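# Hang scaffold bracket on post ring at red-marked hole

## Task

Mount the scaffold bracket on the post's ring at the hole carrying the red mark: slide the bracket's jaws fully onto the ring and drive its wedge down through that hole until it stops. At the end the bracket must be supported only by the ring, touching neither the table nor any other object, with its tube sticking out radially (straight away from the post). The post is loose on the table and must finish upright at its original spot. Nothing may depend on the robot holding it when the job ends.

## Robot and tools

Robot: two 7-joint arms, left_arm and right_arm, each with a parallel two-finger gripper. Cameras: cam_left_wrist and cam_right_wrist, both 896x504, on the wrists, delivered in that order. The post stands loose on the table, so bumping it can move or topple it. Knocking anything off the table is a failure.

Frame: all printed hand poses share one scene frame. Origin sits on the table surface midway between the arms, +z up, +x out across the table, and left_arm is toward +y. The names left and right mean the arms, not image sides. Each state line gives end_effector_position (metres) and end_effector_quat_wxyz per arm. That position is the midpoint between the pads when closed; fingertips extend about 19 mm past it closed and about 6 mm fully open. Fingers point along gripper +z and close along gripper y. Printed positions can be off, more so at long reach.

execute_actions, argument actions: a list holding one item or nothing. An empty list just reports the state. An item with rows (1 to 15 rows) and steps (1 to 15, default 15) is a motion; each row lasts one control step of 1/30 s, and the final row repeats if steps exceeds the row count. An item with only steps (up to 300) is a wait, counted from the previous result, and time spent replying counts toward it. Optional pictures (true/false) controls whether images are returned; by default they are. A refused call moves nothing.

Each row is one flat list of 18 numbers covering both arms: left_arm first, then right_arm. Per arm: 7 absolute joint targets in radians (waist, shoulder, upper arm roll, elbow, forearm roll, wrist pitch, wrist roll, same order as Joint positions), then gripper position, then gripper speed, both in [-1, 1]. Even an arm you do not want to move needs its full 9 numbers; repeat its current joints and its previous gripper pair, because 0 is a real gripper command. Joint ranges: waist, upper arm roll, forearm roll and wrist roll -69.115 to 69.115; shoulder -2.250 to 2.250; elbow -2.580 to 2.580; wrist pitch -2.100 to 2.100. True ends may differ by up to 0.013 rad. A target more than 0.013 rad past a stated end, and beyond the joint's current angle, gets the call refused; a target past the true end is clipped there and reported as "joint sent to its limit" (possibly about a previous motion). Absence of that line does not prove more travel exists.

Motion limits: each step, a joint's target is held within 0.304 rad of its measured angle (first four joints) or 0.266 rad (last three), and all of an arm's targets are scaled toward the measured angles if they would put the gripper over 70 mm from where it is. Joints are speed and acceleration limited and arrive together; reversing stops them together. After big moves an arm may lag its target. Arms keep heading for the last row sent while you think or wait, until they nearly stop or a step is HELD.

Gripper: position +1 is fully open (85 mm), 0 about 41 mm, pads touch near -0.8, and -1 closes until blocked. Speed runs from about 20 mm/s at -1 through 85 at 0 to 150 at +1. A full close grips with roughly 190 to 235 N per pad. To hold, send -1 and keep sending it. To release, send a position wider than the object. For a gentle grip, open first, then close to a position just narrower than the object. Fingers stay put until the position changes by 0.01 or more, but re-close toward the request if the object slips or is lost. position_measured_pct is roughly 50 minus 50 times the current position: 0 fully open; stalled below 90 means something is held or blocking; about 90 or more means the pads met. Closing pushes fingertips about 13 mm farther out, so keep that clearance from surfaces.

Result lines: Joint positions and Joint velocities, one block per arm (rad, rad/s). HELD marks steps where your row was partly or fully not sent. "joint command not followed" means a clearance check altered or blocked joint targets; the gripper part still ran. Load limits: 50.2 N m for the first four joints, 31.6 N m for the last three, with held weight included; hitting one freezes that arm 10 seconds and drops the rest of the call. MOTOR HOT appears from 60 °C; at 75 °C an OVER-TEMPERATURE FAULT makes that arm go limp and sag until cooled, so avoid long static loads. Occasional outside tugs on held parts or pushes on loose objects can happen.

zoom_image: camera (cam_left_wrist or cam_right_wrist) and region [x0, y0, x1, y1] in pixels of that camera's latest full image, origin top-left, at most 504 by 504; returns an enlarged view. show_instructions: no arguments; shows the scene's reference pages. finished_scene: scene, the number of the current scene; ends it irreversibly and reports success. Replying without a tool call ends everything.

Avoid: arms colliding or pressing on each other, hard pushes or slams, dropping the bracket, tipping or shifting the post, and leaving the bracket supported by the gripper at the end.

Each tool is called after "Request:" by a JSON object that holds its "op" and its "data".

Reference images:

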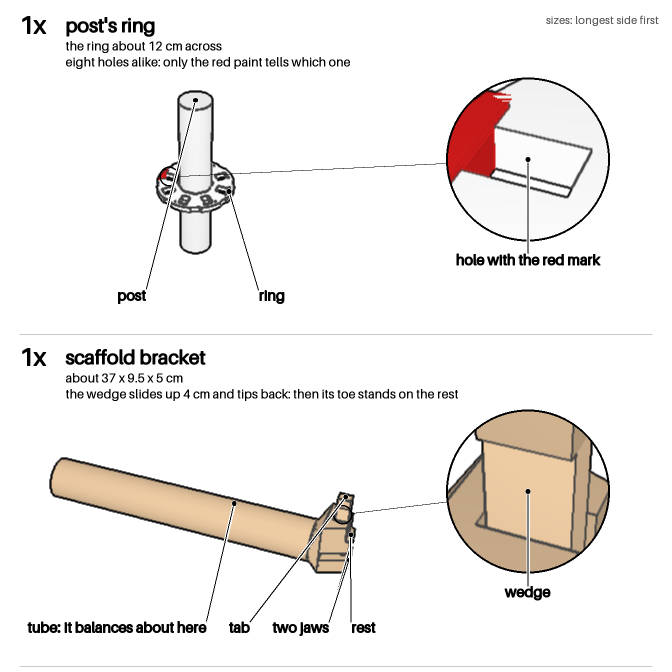

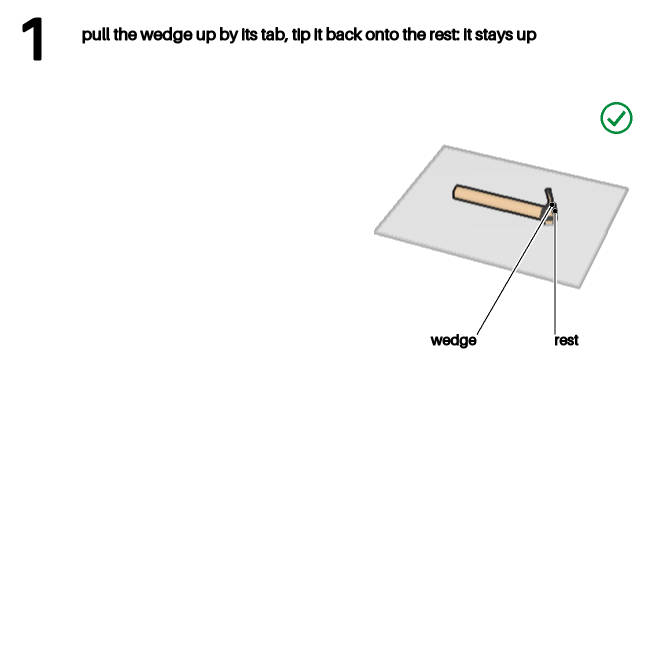

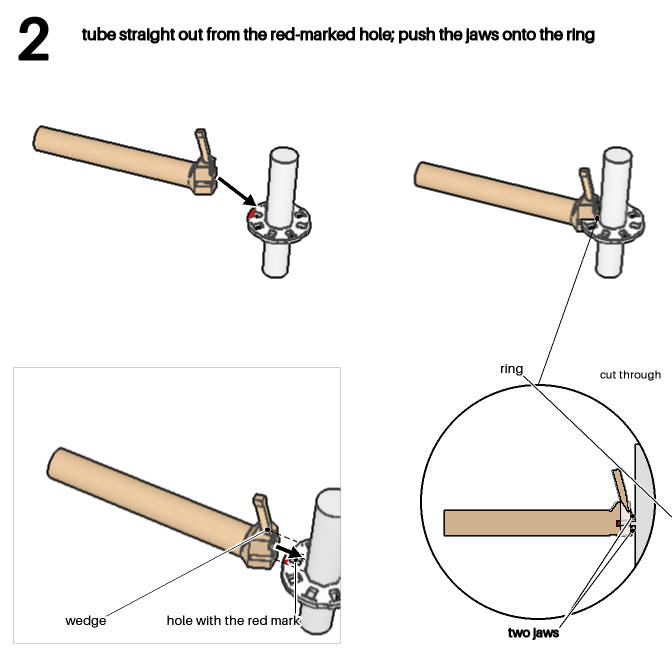

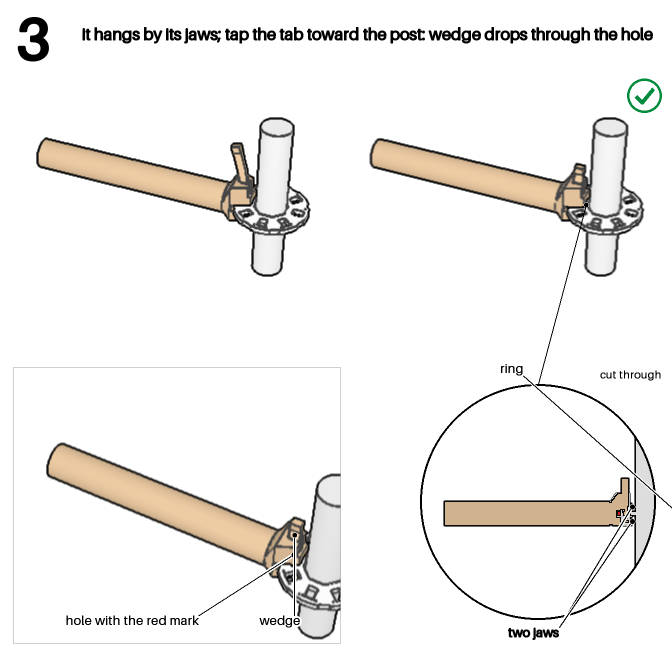

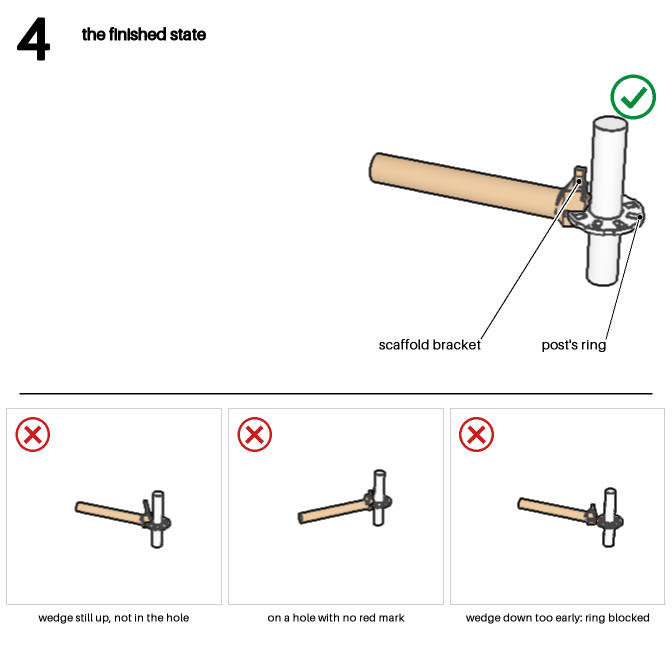

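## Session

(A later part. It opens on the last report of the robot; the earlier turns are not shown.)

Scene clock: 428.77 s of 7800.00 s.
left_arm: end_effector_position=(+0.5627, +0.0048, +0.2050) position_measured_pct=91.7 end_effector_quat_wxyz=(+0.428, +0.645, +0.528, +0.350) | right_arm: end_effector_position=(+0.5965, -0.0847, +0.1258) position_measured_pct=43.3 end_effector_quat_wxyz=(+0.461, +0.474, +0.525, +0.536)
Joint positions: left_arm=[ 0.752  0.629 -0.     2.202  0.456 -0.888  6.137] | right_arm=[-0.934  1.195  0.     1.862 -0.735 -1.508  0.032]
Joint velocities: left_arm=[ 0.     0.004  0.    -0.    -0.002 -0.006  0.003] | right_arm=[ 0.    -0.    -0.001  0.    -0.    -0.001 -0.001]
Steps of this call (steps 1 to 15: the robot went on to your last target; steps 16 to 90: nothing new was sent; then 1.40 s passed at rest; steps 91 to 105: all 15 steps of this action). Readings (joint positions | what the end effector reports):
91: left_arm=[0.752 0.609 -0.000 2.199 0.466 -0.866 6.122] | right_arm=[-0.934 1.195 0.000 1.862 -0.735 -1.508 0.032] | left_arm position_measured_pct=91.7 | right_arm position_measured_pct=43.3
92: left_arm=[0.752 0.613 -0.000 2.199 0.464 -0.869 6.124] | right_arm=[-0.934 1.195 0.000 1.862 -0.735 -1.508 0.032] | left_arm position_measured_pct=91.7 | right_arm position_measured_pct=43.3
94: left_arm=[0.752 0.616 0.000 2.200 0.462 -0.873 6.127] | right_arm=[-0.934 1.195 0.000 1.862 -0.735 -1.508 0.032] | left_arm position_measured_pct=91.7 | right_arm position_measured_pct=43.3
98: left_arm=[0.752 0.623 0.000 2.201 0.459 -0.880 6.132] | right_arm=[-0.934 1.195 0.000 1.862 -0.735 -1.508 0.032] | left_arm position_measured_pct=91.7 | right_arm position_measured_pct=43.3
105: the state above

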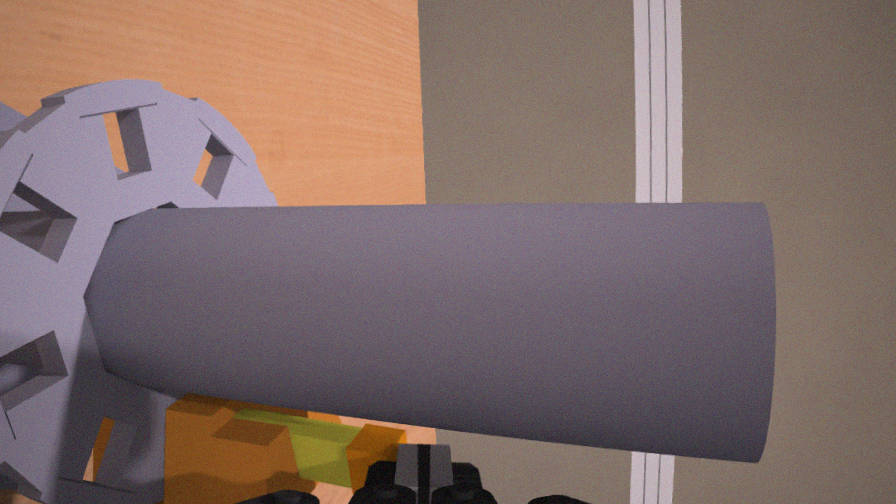

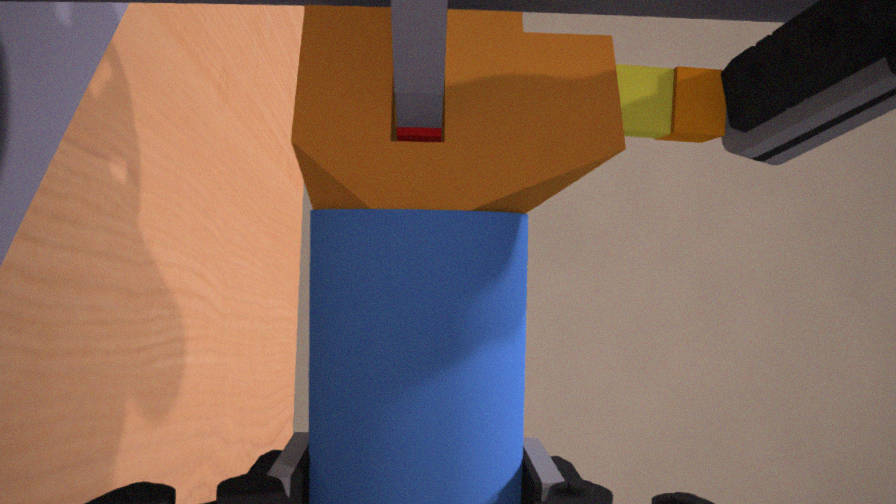

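Request:
{"op": "execute_actions", "data": {"actions": [{"rows": [[0.7520,0.6370,0.0,2.2036,0.4530,-0.8950,6.1420,-1,0, -0.9350,1.1952,0.0,1.8616,-0.7339,-1.5078,0.0319,-1,0],[0.7520,0.6370,0.0,2.2036,0.4530,-0.8950,6.1420,-1,0, -0.9350,1.1952,0.0,1.8616,-0.7339,-1.5078,0.0319,-1,0],[0.7520,0.6370,0.0,2.2036,0.4530,-0.8950,6.1420,-1,0, -0.9350,1.1952,0.0,1.8616,-0.7339,-1.5078,0.0319,-1,0],[0.7520,0.6370,0.0,2.2036,0.4530,-0.8950,6.1420,-1,0, -0.9350,1.1952,0.0,1.8616,-0.7339,-1.5078,0.0319,-1,0],[0.7520,0.6370,0.0,2.2036,0.4530,-0.8950,6.1420,-1,0, -0.9350,1.1952,0.0,1.8616,-0.7339,-1.5078,0.0319,-1,0],[0.7520,0.6440,0.0,2.2047,0.4499,-0.9022,6.1468,-1,0, -0.9350,1.1952,0.0,1.8616,-0.7339,-1.5078,0.0319,-1,0]], "steps": 15}]}}

Scene clock: 433.67 s of 7800.00 s.
left_arm: end_effector_position=(+0.5633, +0.0040, +0.2044) position_measured_pct=91.7 end_effector_quat_wxyz=(+0.432, +0.642, +0.527, +0.352) | right_arm: end_effector_position=(+0.5963, -0.0848, +0.1243) position_measured_pct=43.3 end_effector_quat_wxyz=(+0.459, +0.476, +0.525, +0.536)
Joint positions: left_arm=[ 0.753  0.638 -0.     2.204  0.45  -0.906  6.147] | right_arm=[-0.933  1.196 -0.001  1.861 -0.735 -1.506  0.028]
Joint velocities: left_arm=[ 0.     0.001 -0.     0.001 -0.001 -0.003  0.   ] | right_arm=[-0.     0.    -0.    -0.001 -0.001  0.    -0.001]
Steps of this call (steps 1 to 15: the robot went on to your last target; steps 16 to 90: nothing new was sent; then 1.40 s passed at rest; steps 91 to 105: all 15 steps of this action). Readings (joint positions | what the end effector reports):
91: left_arm=[0.752 0.630 -0.000 2.202 0.456 -0.889 6.138] | right_arm=[-0.934 1.196 -0.000 1.862 -0.735 -1.507 0.031] | left_arm position_measured_pct=91.7 | right_arm position_measured_pct=43.3
92: left_arm=[0.752 0.632 -0.000 2.202 0.455 -0.893 6.139] | right_arm=[-0.934 1.196 -0.000 1.862 -0.735 -1.507 0.031] | left_arm position_measured_pct=91.7 | right_arm position_measured_pct=43.3
94: left_arm=[0.752 0.633 -0.000 2.202 0.454 -0.895 6.141] | right_arm=[-0.934 1.196 -0.000 1.862 -0.735 -1.507 0.030] | left_arm position_measured_pct=91.7 | right_arm position_measured_pct=43.3
98: left_arm=[0.753 0.636 0.000 2.203 0.451 -0.903 6.145] | right_arm=[-0.933 1.196 -0.001 1.861 -0.735 -1.506 0.028] | left_arm position_measured_pct=91.7 | right_arm position_measured_pct=43.3
105: the state above

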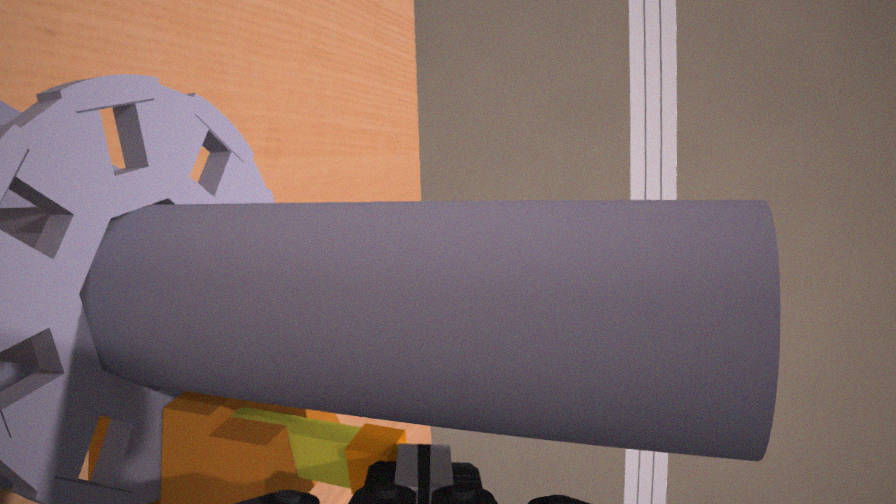

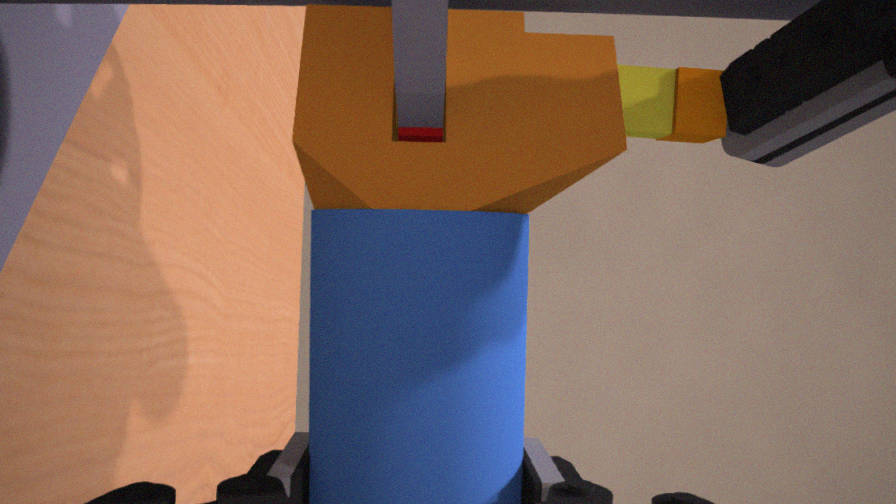

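Request:
{"op": "execute_actions", "data": {"actions": []}}

Scene clock: 444.30 s of 7800.00 s.
left_arm: end_effector_position=(+0.5633, +0.0040, +0.2044) position_measured_pct=91.7 end_effector_quat_wxyz=(+0.432, +0.642, +0.527, +0.352) | right_arm: end_effector_position=(+0.5963, -0.0848, +0.1243) position_measured_pct=43.3 end_effector_quat_wxyz=(+0.459, +0.476, +0.525, +0.536)
Joint positions: left_arm=[ 0.753  0.638 -0.     2.204  0.45  -0.906  6.147] | right_arm=[-0.933  1.196 -0.001  1.861 -0.735 -1.506  0.028]
Joint velocities: left_arm=[ 0.    -0.001  0.    -0.001 -0.    -0.001 -0.   ] | right_arm=[ 0.001  0.    -0.     0.    -0.001  0.    -0.001]
Steps of this call (steps 1 to 15: the robot went on to your last target; steps 16 to 90: nothing new was sent; then 7.63 s passed at rest). Readings (joint positions | what the end effector reports):
1: left_arm=[0.753 0.638 -0.000 2.204 0.450 -0.906 6.147] | right_arm=[-0.933 1.196 -0.001 1.861 -0.735 -1.506 0.028] | left_arm position_measured_pct=91.7 | right_arm position_measured_pct=43.3
2: left_arm=[0.753 0.638 -0.000 2.204 0.450 -0.906 6.147] | right_arm=[-0.933 1.196 -0.001 1.861 -0.735 -1.506 0.028] | left_arm position_measured_pct=91.7 | right_arm position_measured_pct=43.3
4: left_arm=[0.753 0.638 -0.000 2.204 0.450 -0.906 6.147] | right_arm=[-0.933 1.196 -0.001 1.861 -0.735 -1.506 0.028] | left_arm position_measured_pct=91.7 | right_arm position_measured_pct=43.3
8: left_arm=[0.753 0.638 -0.000 2.204 0.450 -0.906 6.147] | right_arm=[-0.933 1.196 -0.001 1.861 -0.735 -1.506 0.028] | left_arm position_measured_pct=91.7 | right_arm position_measured_pct=43.3
90: the state above
All arms were judged still, so your last target was given up. Only a new action makes them travel on or press farther. Fingers that are still opening or closing keep moving.

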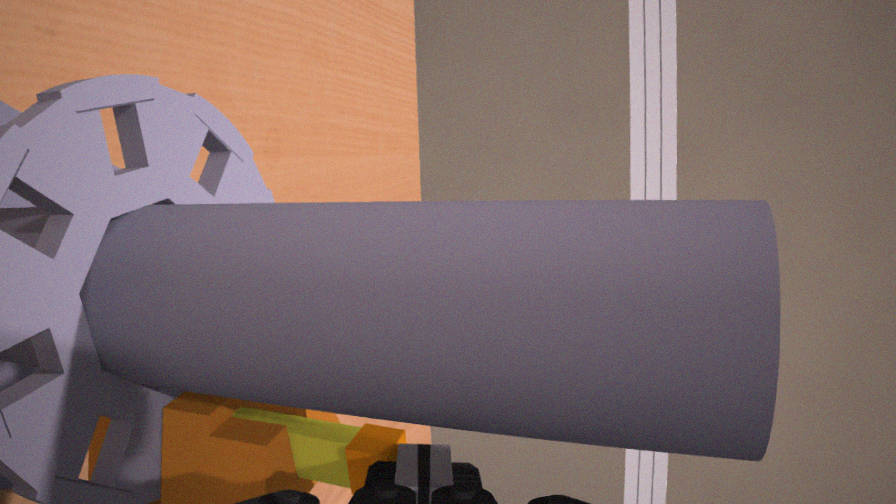

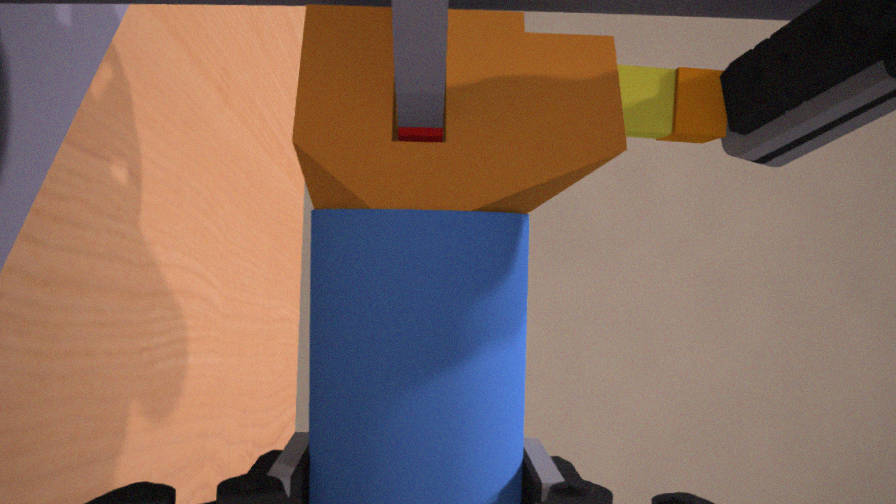

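Request:
{"op": "execute_actions", "data": {"actions": [{"rows": [[0.7520,0.6301,0,2.2024,0.4561,-0.8878,6.1372,-1,0,-0.9350,1.1952,0,1.8616,-0.7339,-1.5078,0.0319,-1,0],[0.7520,0.6301,0,2.2024,0.4561,-0.8878,6.1372,-1,0,-0.9350,1.1952,0,1.8616,-0.7339,-1.5078,0.0319,-1,0],[0.7520,0.6301,0,2.2024,0.4561,-0.8878,6.1372,-1,0,-0.9350,1.1952,0,1.8616,-0.7339,-1.5078,0.0319,-1,0],[0.7520,0.6301,0,2.2024,0.4561,-0.8878,6.1372,-1,0,-0.9350,1.1952,0,1.8616,-0.7339,-1.5078,0.0319,0.5,-0.3]], "steps": 15}]}}

Request:
{"op": "execute_actions", "data": {"actions": [{"rows": [[0.7520,0.6301,0,2.2024,0.4561,-0.8878,6.1372,-1,0,-0.9350,1.1952,0,1.8616,-0.7339,-1.5078,0.0319,1,0]], "steps": 15}]}}

Scene clock: 450.33 s of 7800.00 s.
left_arm: end_effector_position=(+0.5629, +0.0042, +0.2056) position_measured_pct=91.7 end_effector_quat_wxyz=(+0.429, +0.644, +0.527, +0.350) | right_arm: end_effector_position=(+0.5960, -0.0837, +0.1257) position_measured_pct=25.4 end_effector_quat_wxyz=(+0.460, +0.473, +0.525, +0.537)
Joint positions: left_arm=[ 0.752  0.629  0.     2.202  0.456 -0.889  6.137] | right_arm=[-0.935  1.196  0.     1.862 -0.734 -1.508  0.032]
Joint velocities: left_arm=[-0.     0.     0.    -0.001  0.     0.001  0.   ] | right_arm=[-0.001 -0.004 -0.    -0.     0.     0.    -0.001]
Steps of this call (steps 1 to 90: nothing new was sent; then 2.53 s passed at rest; steps 91 to 105: all 15 steps of this action). Readings (joint positions | what the end effector reports):
91: left_arm=[0.753 0.636 -0.000 2.204 0.450 -0.905 6.146] | right_arm=[-0.933 1.196 -0.001 1.861 -0.735 -1.506 0.028] | left_arm position_measured_pct=91.7 | right_arm position_measured_pct=43.3
92: left_arm=[0.753 0.633 0.000 2.204 0.452 -0.899 6.144] | right_arm=[-0.933 1.196 -0.001 1.861 -0.735 -1.506 0.028] | left_arm position_measured_pct=91.7 | right_arm position_measured_pct=43.3
94: left_arm=[0.752 0.631 0.000 2.203 0.454 -0.892 6.140] | right_arm=[-0.933 1.196 -0.001 1.861 -0.735 -1.506 0.028] | left_arm position_measured_pct=91.7 | right_arm position_measured_pct=43.3
98: left_arm=[0.753 0.629 0.001 2.202 0.455 -0.890 6.138] | right_arm=[-0.934 1.199 -0.002 1.862 -0.733 -1.504 0.032] | left_arm position_measured_pct=91.7 | right_arm position_measured_pct=37.7
105: the state above

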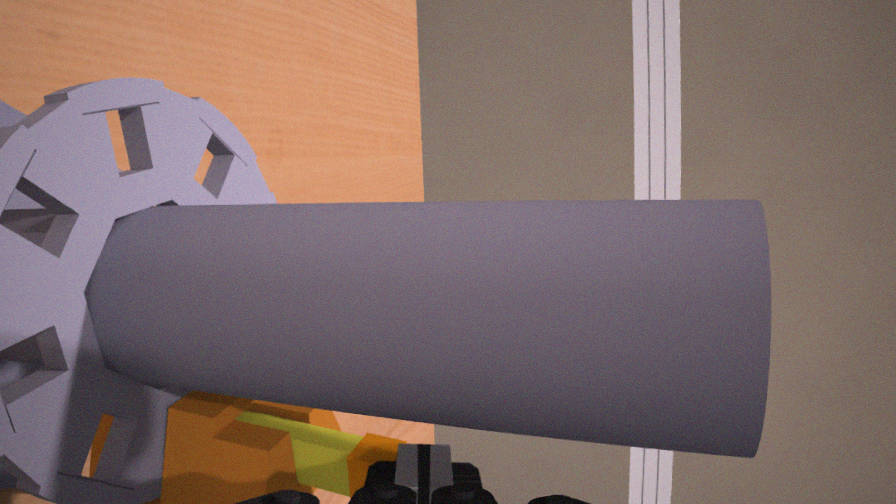

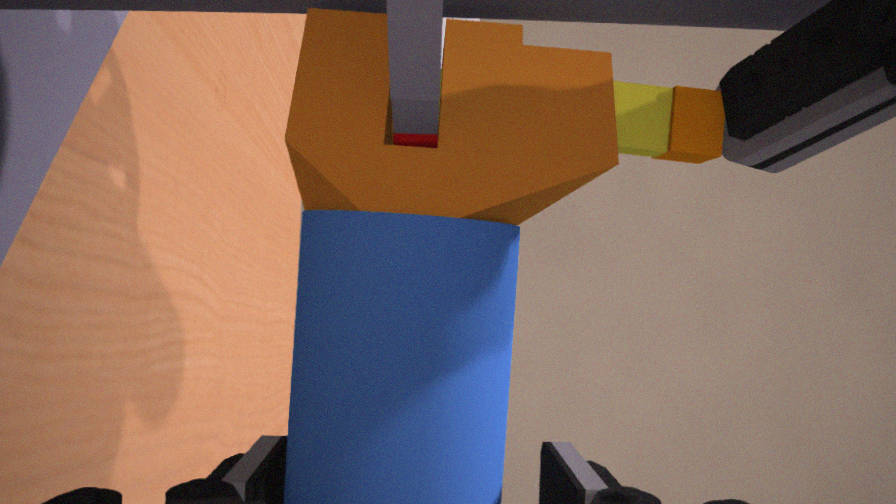

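Scene clock: 450.83 s of 7800.00 s.
left_arm: end_effector_position=(+0.5629, +0.0042, +0.2056) position_measured_pct=91.7 end_effector_quat_wxyz=(+0.429, +0.644, +0.527, +0.350) | right_arm: end_effector_position=(+0.5960, -0.0836, +0.1259) position_measured_pct=0.0 end_effector_quat_wxyz=(+0.460, +0.473, +0.525, +0.537)
Joint positions: left_arm=[ 0.752  0.629  0.     2.202  0.456 -0.889  6.137] | right_arm=[-0.935  1.195 -0.     1.862 -0.734 -1.508  0.032]
Joint velocities: left_arm=[ 0.    -0.001 -0.     0.001  0.001  0.002  0.   ] | right_arm=[ 0.    -0.     0.    -0.001 -0.     0.     0.001]
Steps of this call (steps 1 to 15: all 15 steps of this action). Readings (joint positions | what the end effector reports):
1: left_arm=[0.752 0.629 0.000 2.202 0.456 -0.889 6.137] | right_arm=[-0.935 1.195 0.000 1.862 -0.734 -1.508 0.032] | left_arm position_measured_pct=91.7 | right_arm position_measured_pct=25.4
2: left_arm=[0.752 0.629 0.000 2.202 0.456 -0.889 6.137] | right_arm=[-0.935 1.195 0.000 1.862 -0.734 -1.508 0.032] | left_arm position_measured_pct=91.7 | right_arm position_measured_pct=24.6
4: left_arm=[0.752 0.629 0.000 2.202 0.456 -0.889 6.137] | right_arm=[-0.935 1.195 0.000 1.862 -0.734 -1.508 0.032] | left_arm position_measured_pct=91.7 | right_arm position_measured_pct=20.2
8: left_arm=[0.752 0.629 0.000 2.202 0.456 -0.889 6.137] | right_arm=[-0.935 1.195 0.000 1.862 -0.734 -1.508 0.032] | left_arm position_measured_pct=91.7 | right_arm position_measured_pct=9.1
15: the state above

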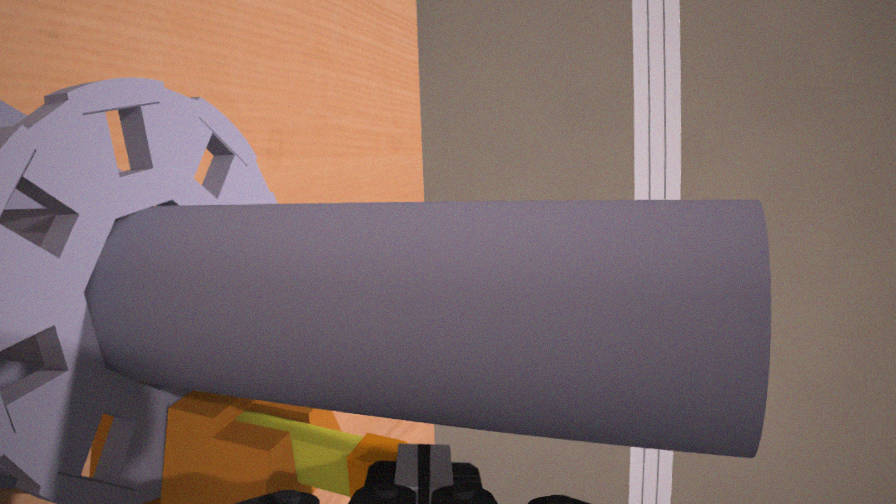

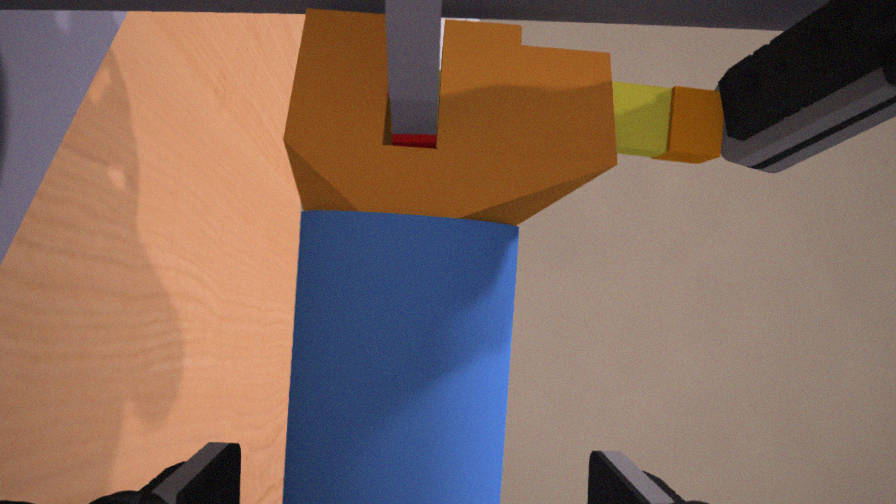

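Request:
{"op": "execute_actions", "data": {"actions": [{"rows": [[0.7520,0.6384,0,2.2038,0.4524,-0.8965,6.1430,-1,0,-0.9350,1.1952,0,1.8616,-0.7339,-1.5078,0.0319,1,0],[0.7520,0.6384,0,2.2038,0.4524,-0.8965,6.1430,-1,0,-0.9350,1.1952,0,1.8616,-0.7339,-1.5078,0.0319,1,0],[0.7520,0.6384,0,2.2038,0.4524,-0.8965,6.1430,-1,0,-0.9350,1.1952,0,1.8616,-0.7339,-1.5078,0.0319,1,0],[0.7520,0.6384,0,2.2038,0.4524,-0.8965,6.1430,-1,0,-0.9350,1.1952,0,1.8616,-0.7339,-1.5078,0.0319,1,0],[0.7520,0.6467,0,2.2052,0.4486,-0.9051,6.1487,-1,0,-0.9350,1.1952,0,1.8616,-0.7339,-1.5078,0.0319,1,0],[0.7520,0.6467,0,2.2052,0.4486,-0.9051,6.1487,-1,0,-0.9350,1.1952,0,1.8616,-0.7339,-1.5078,0.0319,1,0],[0.7520,0.6467,0,2.2052,0.4486,-0.9051,6.1487,-1,0,-0.9350,1.1952,0,1.8616,-0.7339,-1.5078,0.0319,1,0],[0.7520,0.6467,0,2.2052,0.4486,-0.9051,6.1487,-1,0,-0.9350,1.1952,0,1.8616,-0.7339,-1.5078,0.0319,1,0],[0.7520,0.6550,0,2.2066,0.4449,-0.9138,6.1545,-1,0,-0.9350,1.1952,0,1.8616,-0.7339,-1.5078,0.0319,1,0]], "steps": 15}]}}

Scene clock: 457.03 s of 7800.00 s.
left_arm: end_effector_position=(+0.5638, +0.0038, +0.2046) position_measured_pct=91.7 end_effector_quat_wxyz=(+0.435, +0.640, +0.526, +0.353) | right_arm: end_effector_position=(+0.5960, -0.0836, +0.1259) position_measured_pct=0.0 end_effector_quat_wxyz=(+0.460, +0.473, +0.525, +0.537)
Joint positions: left_arm=[ 0.753  0.643 -0.     2.206  0.445 -0.92   6.154] | right_arm=[-0.935  1.195  0.     1.862 -0.734 -1.508  0.032]
Joint velocities: left_arm=[ 0.001  0.004  0.     0.002 -0.004 -0.011  0.005] | right_arm=[ 0.    -0.     0.    -0.    -0.    -0.     0.002]
Steps of this call (steps 1 to 15: the robot went on to your last target; steps 16 to 90: nothing new was sent; then 2.70 s passed at rest; steps 91 to 105: all 15 steps of this action). Readings (joint positions | what the end effector reports):
91: left_arm=[0.752 0.630 0.000 2.202 0.455 -0.890 6.138] | right_arm=[-0.935 1.195 0.000 1.862 -0.734 -1.508 0.032] | left_arm position_measured_pct=91.7 | right_arm position_measured_pct=0.0
92: left_arm=[0.753 0.632 0.000 2.201 0.454 -0.894 6.139] | right_arm=[-0.935 1.195 0.000 1.862 -0.734 -1.508 0.032] | left_arm position_measured_pct=91.7 | right_arm position_measured_pct=0.0
94: left_arm=[0.753 0.633 0.000 2.202 0.453 -0.897 6.141] | right_arm=[-0.935 1.195 0.000 1.862 -0.734 -1.508 0.032] | left_arm position_measured_pct=91.7 | right_arm position_measured_pct=0.0
98: left_arm=[0.753 0.638 -0.000 2.203 0.450 -0.907 6.147] | right_arm=[-0.935 1.195 0.000 1.862 -0.734 -1.508 0.032] | left_arm position_measured_pct=91.7 | right_arm position_measured_pct=0.0
105: the state above

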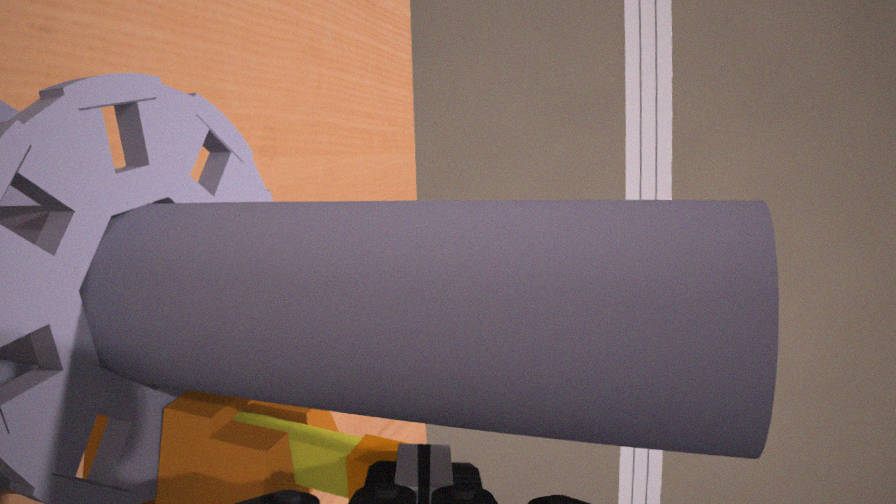

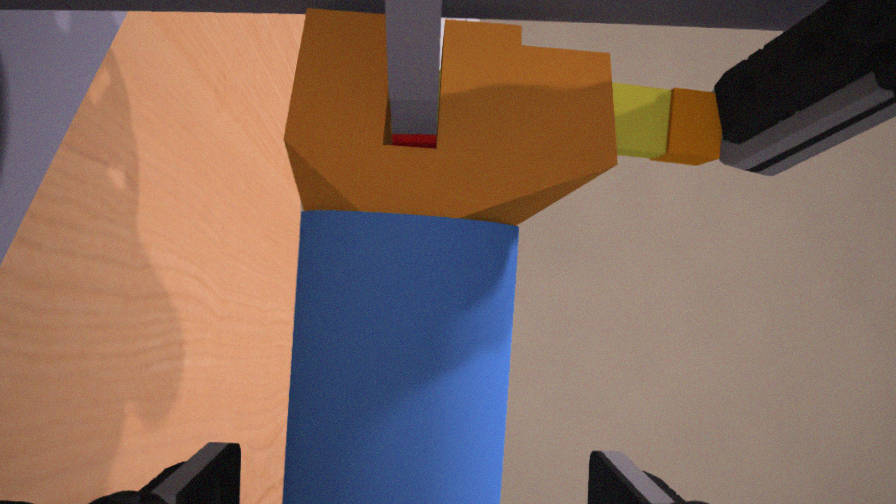

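Request:
{"op": "execute_actions", "data": {"actions": [{"rows": [[0.7520,0.6633,0,2.2080,0.4411,-0.9225,6.1602,-1,0,-0.9350,1.1952,0,1.8616,-0.7339,-1.5078,0.0319,1,0],[0.7520,0.6633,0,2.2080,0.4411,-0.9225,6.1602,-1,0,-0.9350,1.1952,0,1.8616,-0.7339,-1.5078,0.0319,1,0],[0.7520,0.6633,0,2.2080,0.4411,-0.9225,6.1602,-1,0,-0.9350,1.1952,0,1.8616,-0.7339,-1.5078,0.0319,1,0],[0.7520,0.6633,0,2.2080,0.4411,-0.9225,6.1602,-1,0,-0.9350,1.1952,0,1.8616,-0.7339,-1.5078,0.0319,1,0],[0.7520,0.6633,0,2.2080,0.4411,-0.9225,6.1602,-1,0,-0.9350,1.1952,0,1.8616,-0.7339,-1.5078,0.0319,1,0],[0.7520,0.6716,0,2.2094,0.4374,-0.9311,6.1660,-1,0,-0.9350,1.1952,0,1.8616,-0.7339,-1.5078,0.0319,1,0]], "steps": 15}]}}

Scene clock: 467.93 s of 7800.00 s.
left_arm: end_effector_position=(+0.5651, +0.0031, +0.2043) position_measured_pct=91.7 end_effector_quat_wxyz=(+0.439, +0.637, +0.524, +0.355) | right_arm: end_effector_position=(+0.5960, -0.0836, +0.1259) position_measured_pct=0.0 end_effector_quat_wxyz=(+0.460, +0.473, +0.525, +0.537)
Joint positions: left_arm=[ 0.753  0.654 -0.001  2.207  0.438 -0.943  6.166] | right_arm=[-0.935  1.195  0.     1.862 -0.734 -1.508  0.032]
Joint velocities: left_arm=[-0.     0.002 -0.     0.    -0.    -0.003  0.001] | right_arm=[-0.  0.  0.  0. -0.  0.  0.]
Steps of this call (steps 1 to 15: the robot went on to your last target; steps 16 to 90: nothing new was sent; then 7.40 s passed at rest; steps 91 to 105: all 15 steps of this action). Readings (joint positions | what the end effector reports):
91: left_arm=[0.753 0.644 -0.000 2.206 0.445 -0.922 6.155] | right_arm=[-0.935 1.195 0.000 1.862 -0.734 -1.508 0.032] | left_arm position_measured_pct=91.7 | right_arm position_measured_pct=0.0
92: left_arm=[0.753 0.646 -0.000 2.206 0.444 -0.926 6.156] | right_arm=[-0.935 1.195 0.000 1.862 -0.734 -1.508 0.032] | left_arm position_measured_pct=91.7 | right_arm position_measured_pct=0.0
94: left_arm=[0.753 0.647 -0.000 2.207 0.442 -0.930 6.159] | right_arm=[-0.935 1.195 0.000 1.862 -0.734 -1.508 0.032] | left_arm position_measured_pct=91.7 | right_arm position_measured_pct=0.0
98: left_arm=[0.753 0.652 -0.001 2.207 0.439 -0.939 6.163] | right_arm=[-0.935 1.195 0.000 1.862 -0.734 -1.508 0.032] | left_arm position_measured_pct=91.7 | right_arm position_measured_pct=0.0
105: the state above

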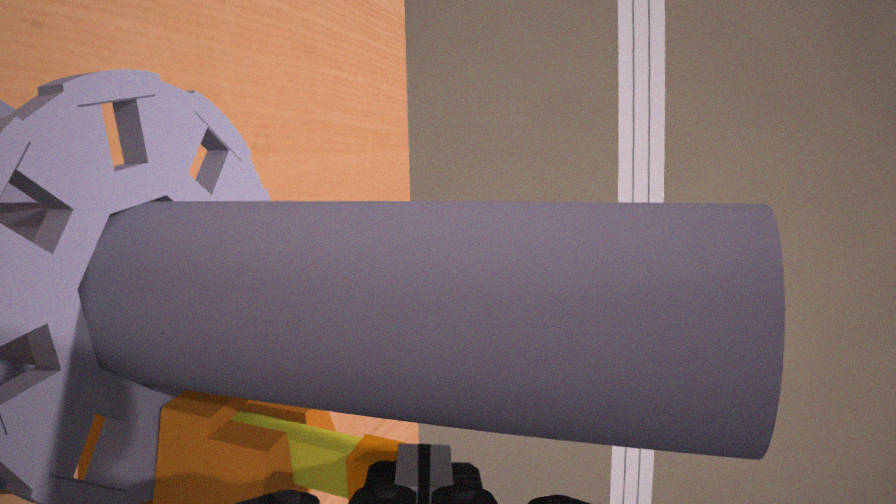

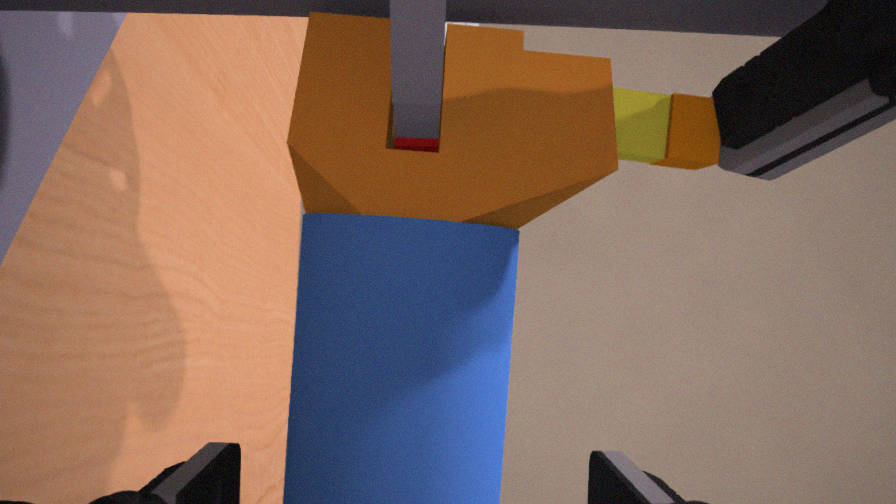

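Request:
{"op": "execute_actions", "data": {"actions": [{"rows": [[0.7520,0.6440,0,2.2047,0.4499,-0.9022,6.1468,-1,0,-0.9350,1.1952,0,1.8616,-0.7339,-1.5078,0.0319,1,0],[0.7520,0.6440,0,2.2047,0.4499,-0.9022,6.1468,-1,0,-0.9350,1.1952,0,1.8616,-0.7339,-1.5078,0.0319,1,0],[0.7520,0.6440,0,2.2047,0.4499,-0.9022,6.1468,-1,0,-0.9350,1.1952,0,1.8616,-0.7339,-1.5078,0.0319,1,0],[0.7520,0.6440,0,2.2047,0.4499,-0.9022,6.1468,-1,0,-0.9350,1.1952,0,1.8616,-0.7339,-1.5078,0.0319,1,0],[0.7520,0.6301,0,2.2024,0.4561,-0.8878,6.1372,-1,0,-0.9350,1.1952,0,1.8616,-0.7339,-1.5078,0.0319,1,0],[0.7520,0.6301,0,2.2024,0.4561,-0.8878,6.1372,-1,0,-0.9350,1.1952,0,1.8616,-0.7339,-1.5078,0.0319,1,0],[0.7520,0.6301,0,2.2024,0.4561,-0.8878,6.1372,-1,0,-0.9350,1.1952,0,1.8616,-0.7339,-1.5078,0.0319,1,0],[0.7520,0.5803,0,2.1940,0.4786,-0.8358,6.1027,-1,0,-0.9350,1.1952,0,1.8616,-0.7339,-1.5078,0.0319,1,0]], "steps": 15}]}}

Scene clock: 472.80 s of 7800.00 s.
left_arm: end_effector_position=(+0.5625, +0.0049, +0.2203) position_measured_pct=91.7 end_effector_quat_wxyz=(+0.427, +0.645, +0.528, +0.350) | right_arm: end_effector_position=(+0.5960, -0.0836, +0.1259) position_measured_pct=0.0 end_effector_quat_wxyz=(+0.460, +0.473, +0.525, +0.537)
Joint positions: left_arm=[ 0.752  0.585 -0.     2.194  0.478 -0.839  6.104] | right_arm=[-0.935  1.195  0.     1.862 -0.734 -1.508  0.032]
Joint velocities: left_arm=[-0.    -0.034  0.001 -0.003  0.018  0.048 -0.025] | right_arm=[ 0.001  0.     0.     0.    -0.    -0.001 -0.001]
Steps of this call (steps 1 to 15: the robot went on to your last target; steps 16 to 90: nothing new was sent; then 1.37 s passed at rest; steps 91 to 105: all 15 steps of this action). Readings (joint positions | what the end effector reports):
91: left_arm=[0.753 0.652 -0.001 2.207 0.438 -0.942 6.165] | right_arm=[-0.935 1.195 0.000 1.862 -0.734 -1.508 0.032] | left_arm position_measured_pct=91.7 | right_arm position_measured_pct=0.0
92: left_arm=[0.753 0.647 -0.001 2.207 0.440 -0.933 6.162] | right_arm=[-0.935 1.195 0.000 1.862 -0.734 -1.508 0.032] | left_arm position_measured_pct=91.7 | right_arm position_measured_pct=0.0
94: left_arm=[0.753 0.640 -0.000 2.206 0.446 -0.916 6.153] | right_arm=[-0.935 1.195 0.000 1.862 -0.734 -1.508 0.032] | left_arm position_measured_pct=91.7 | right_arm position_measured_pct=0.0
98: left_arm=[0.752 0.629 0.000 2.202 0.454 -0.893 6.140] | right_arm=[-0.935 1.195 0.000 1.862 -0.734 -1.508 0.032] | left_arm position_measured_pct=91.7 | right_arm position_measured_pct=0.0
105: the state above

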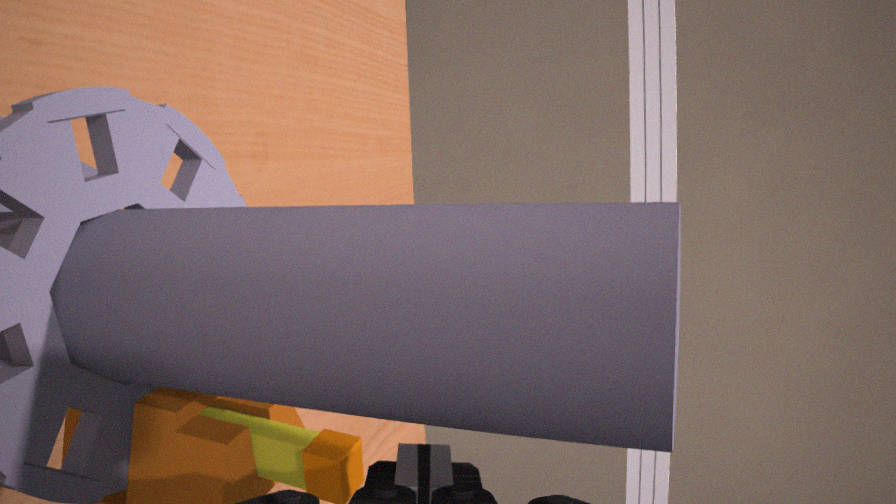

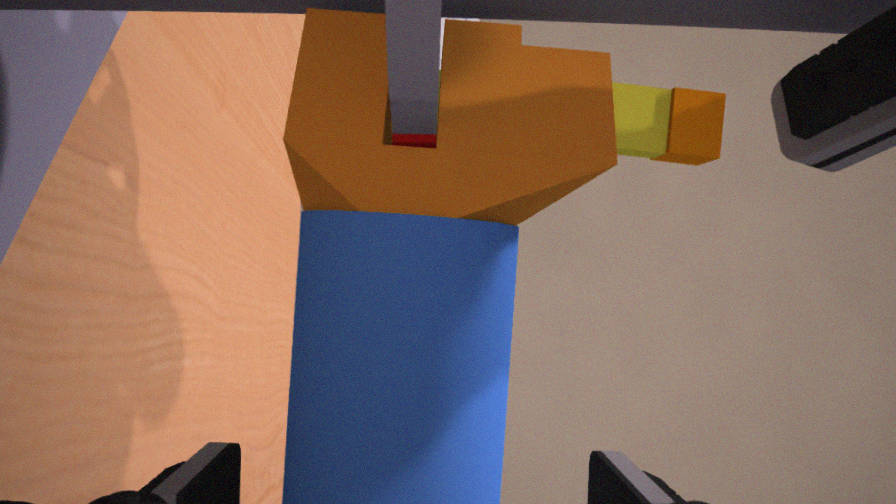

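Request:
{"op": "zoom_image", "data": {"camera": "cam_right_wrist", "region": [270, 0, 770, 240]}}

Request:
{"op": "zoom_image", "data": {"camera": "cam_left_wrist", "region": [0, 330, 420, 504]}}

Region (270, 0, 770, 240) of cam_right_wrist's 896x504 image, scaled by 1.008; it fills the top 242 rows of this view, and the rest is white.

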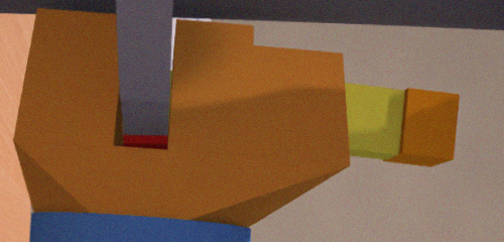

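Region (0, 330, 420, 504) of cam_left_wrist's 896x504 image, scaled by 1.200; it fills the top 209 rows of this view, and the rest is white.

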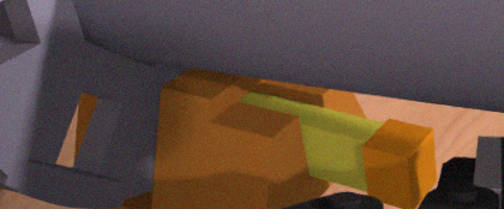

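Request:
{"op": "execute_actions", "data": {"actions": [{"rows": [[0.7520,0.6135,0,2.1996,0.4636,-0.8705,6.1257,-1,0,-0.9350,1.1952,0,1.8616,-0.7339,-1.5078,0.0319,-1,-0.2]], "steps": 15}], "pictures": false}}

Request:
{"op": "execute_actions", "data": {"actions": [{"rows": [[0.7520,0.6260,0,2.2017,0.4580,-0.8835,6.1343,-1,0,-0.9350,1.1952,0,1.8616,-0.7339,-1.5078,0.0319,-1,-0.2]], "steps": 12}]}}

Scene clock: 483.70 s of 7800.00 s.
left_arm: end_effector_position=(+0.5626, +0.0048, +0.2103) position_measured_pct=91.7 end_effector_quat_wxyz=(+0.428, +0.645, +0.528, +0.350) | right_arm: end_effector_position=(+0.5953, -0.0836, +0.1237) position_measured_pct=31.3 end_effector_quat_wxyz=(+0.459, +0.474, +0.527, +0.536)
Joint positions: left_arm=[ 0.752  0.613  0.     2.2    0.464 -0.87   6.126] | right_arm=[-0.935  1.197 -0.001  1.863 -0.734 -1.505  0.032]
Joint velocities: left_arm=[-0.     0.003  0.     0.     0.    -0.     0.002] | right_arm=[-0.002  0.028 -0.014  0.016 -0.001  0.025  0.   ]
Steps of this call (steps 1 to 15: the robot went on to your last target; steps 16 to 90: nothing new was sent; then 7.40 s passed at rest; steps 91 to 105: all 15 steps of this action). Readings (joint positions | what the end effector reports):
91: left_arm=[0.752 0.582 -0.000 2.194 0.478 -0.837 6.103] | right_arm=[-0.935 1.195 -0.000 1.862 -0.734 -1.508 0.032] | left_arm position_measured_pct=91.7 | right_arm position_measured_pct=0.0
92: left_arm=[0.752 0.588 -0.000 2.195 0.476 -0.843 6.107] | right_arm=[-0.935 1.195 -0.000 1.862 -0.734 -1.508 0.032] | left_arm position_measured_pct=91.7 | right_arm position_measured_pct=0.4
94: left_arm=[0.752 0.604 -0.000 2.198 0.469 -0.858 6.117] | right_arm=[-0.935 1.195 -0.000 1.862 -0.734 -1.508 0.032] | left_arm position_measured_pct=91.7 | right_arm position_measured_pct=4.0
98: left_arm=[0.752 0.611 0.000 2.199 0.464 -0.869 6.125] | right_arm=[-0.935 1.195 0.000 1.862 -0.734 -1.508 0.032] | left_arm position_measured_pct=91.7 | right_arm position_measured_pct=13.5
105: the state above

Scene clock: 484.10 s of 7800.00 s.
left_arm: end_effector_position=(+0.5626, +0.0048, +0.2058) position_measured_pct=91.7 end_effector_quat_wxyz=(+0.428, +0.645, +0.528, +0.350) | right_arm: end_effector_position=(+0.5941, -0.0837, +0.1209) position_measured_pct=43.3 end_effector_quat_wxyz=(+0.458, +0.475, +0.529, +0.534)
Joint positions: left_arm=[ 0.752  0.626 -0.     2.202  0.458 -0.883  6.134] | right_arm=[-0.936  1.2   -0.003  1.864 -0.735 -1.505  0.03 ]
Joint velocities: left_arm=[-0.     0.001 -0.    -0.    -0.    -0.003  0.001] | right_arm=[ 0.001 -0.    -0.     0.    -0.     0.001 -0.001]
Steps of this call (steps 1 to 12: all 12 steps of this action). Readings (joint positions | what the end effector reports):
1: left_arm=[0.752 0.615 -0.000 2.200 0.463 -0.872 6.126] | right_arm=[-0.935 1.198 -0.002 1.863 -0.734 -1.505 0.032] | left_arm position_measured_pct=91.7 | right_arm position_measured_pct=33.7
2: left_arm=[0.752 0.619 -0.000 2.200 0.462 -0.875 6.128] | right_arm=[-0.935 1.199 -0.002 1.864 -0.734 -1.504 0.032] | left_arm position_measured_pct=91.7 | right_arm position_measured_pct=36.1
4: left_arm=[0.752 0.623 0.000 2.201 0.460 -0.880 6.132] | right_arm=[-0.936 1.199 -0.002 1.864 -0.734 -1.504 0.031] | left_arm position_measured_pct=91.7 | right_arm position_measured_pct=40.9
8: left_arm=[0.752 0.625 0.000 2.202 0.458 -0.883 6.134] | right_arm=[-0.936 1.200 -0.003 1.864 -0.735 -1.505 0.030] | left_arm position_measured_pct=91.7 | right_arm position_measured_pct=43.3
12: the state above

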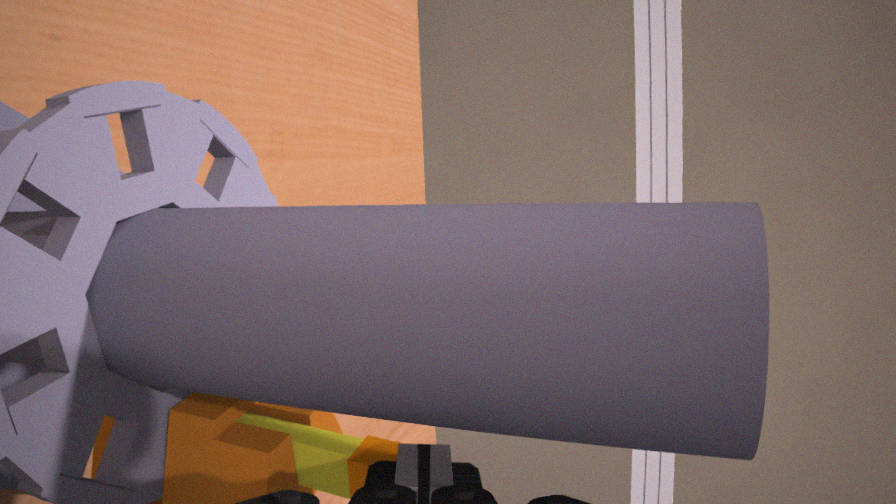

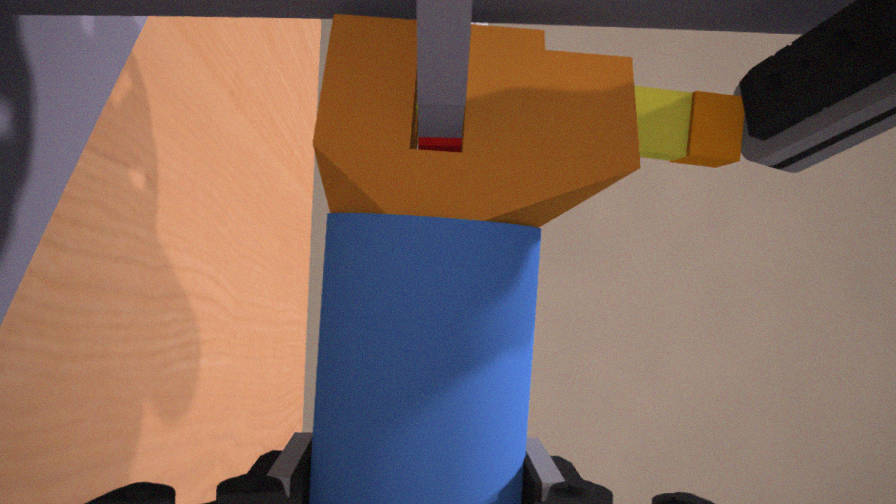

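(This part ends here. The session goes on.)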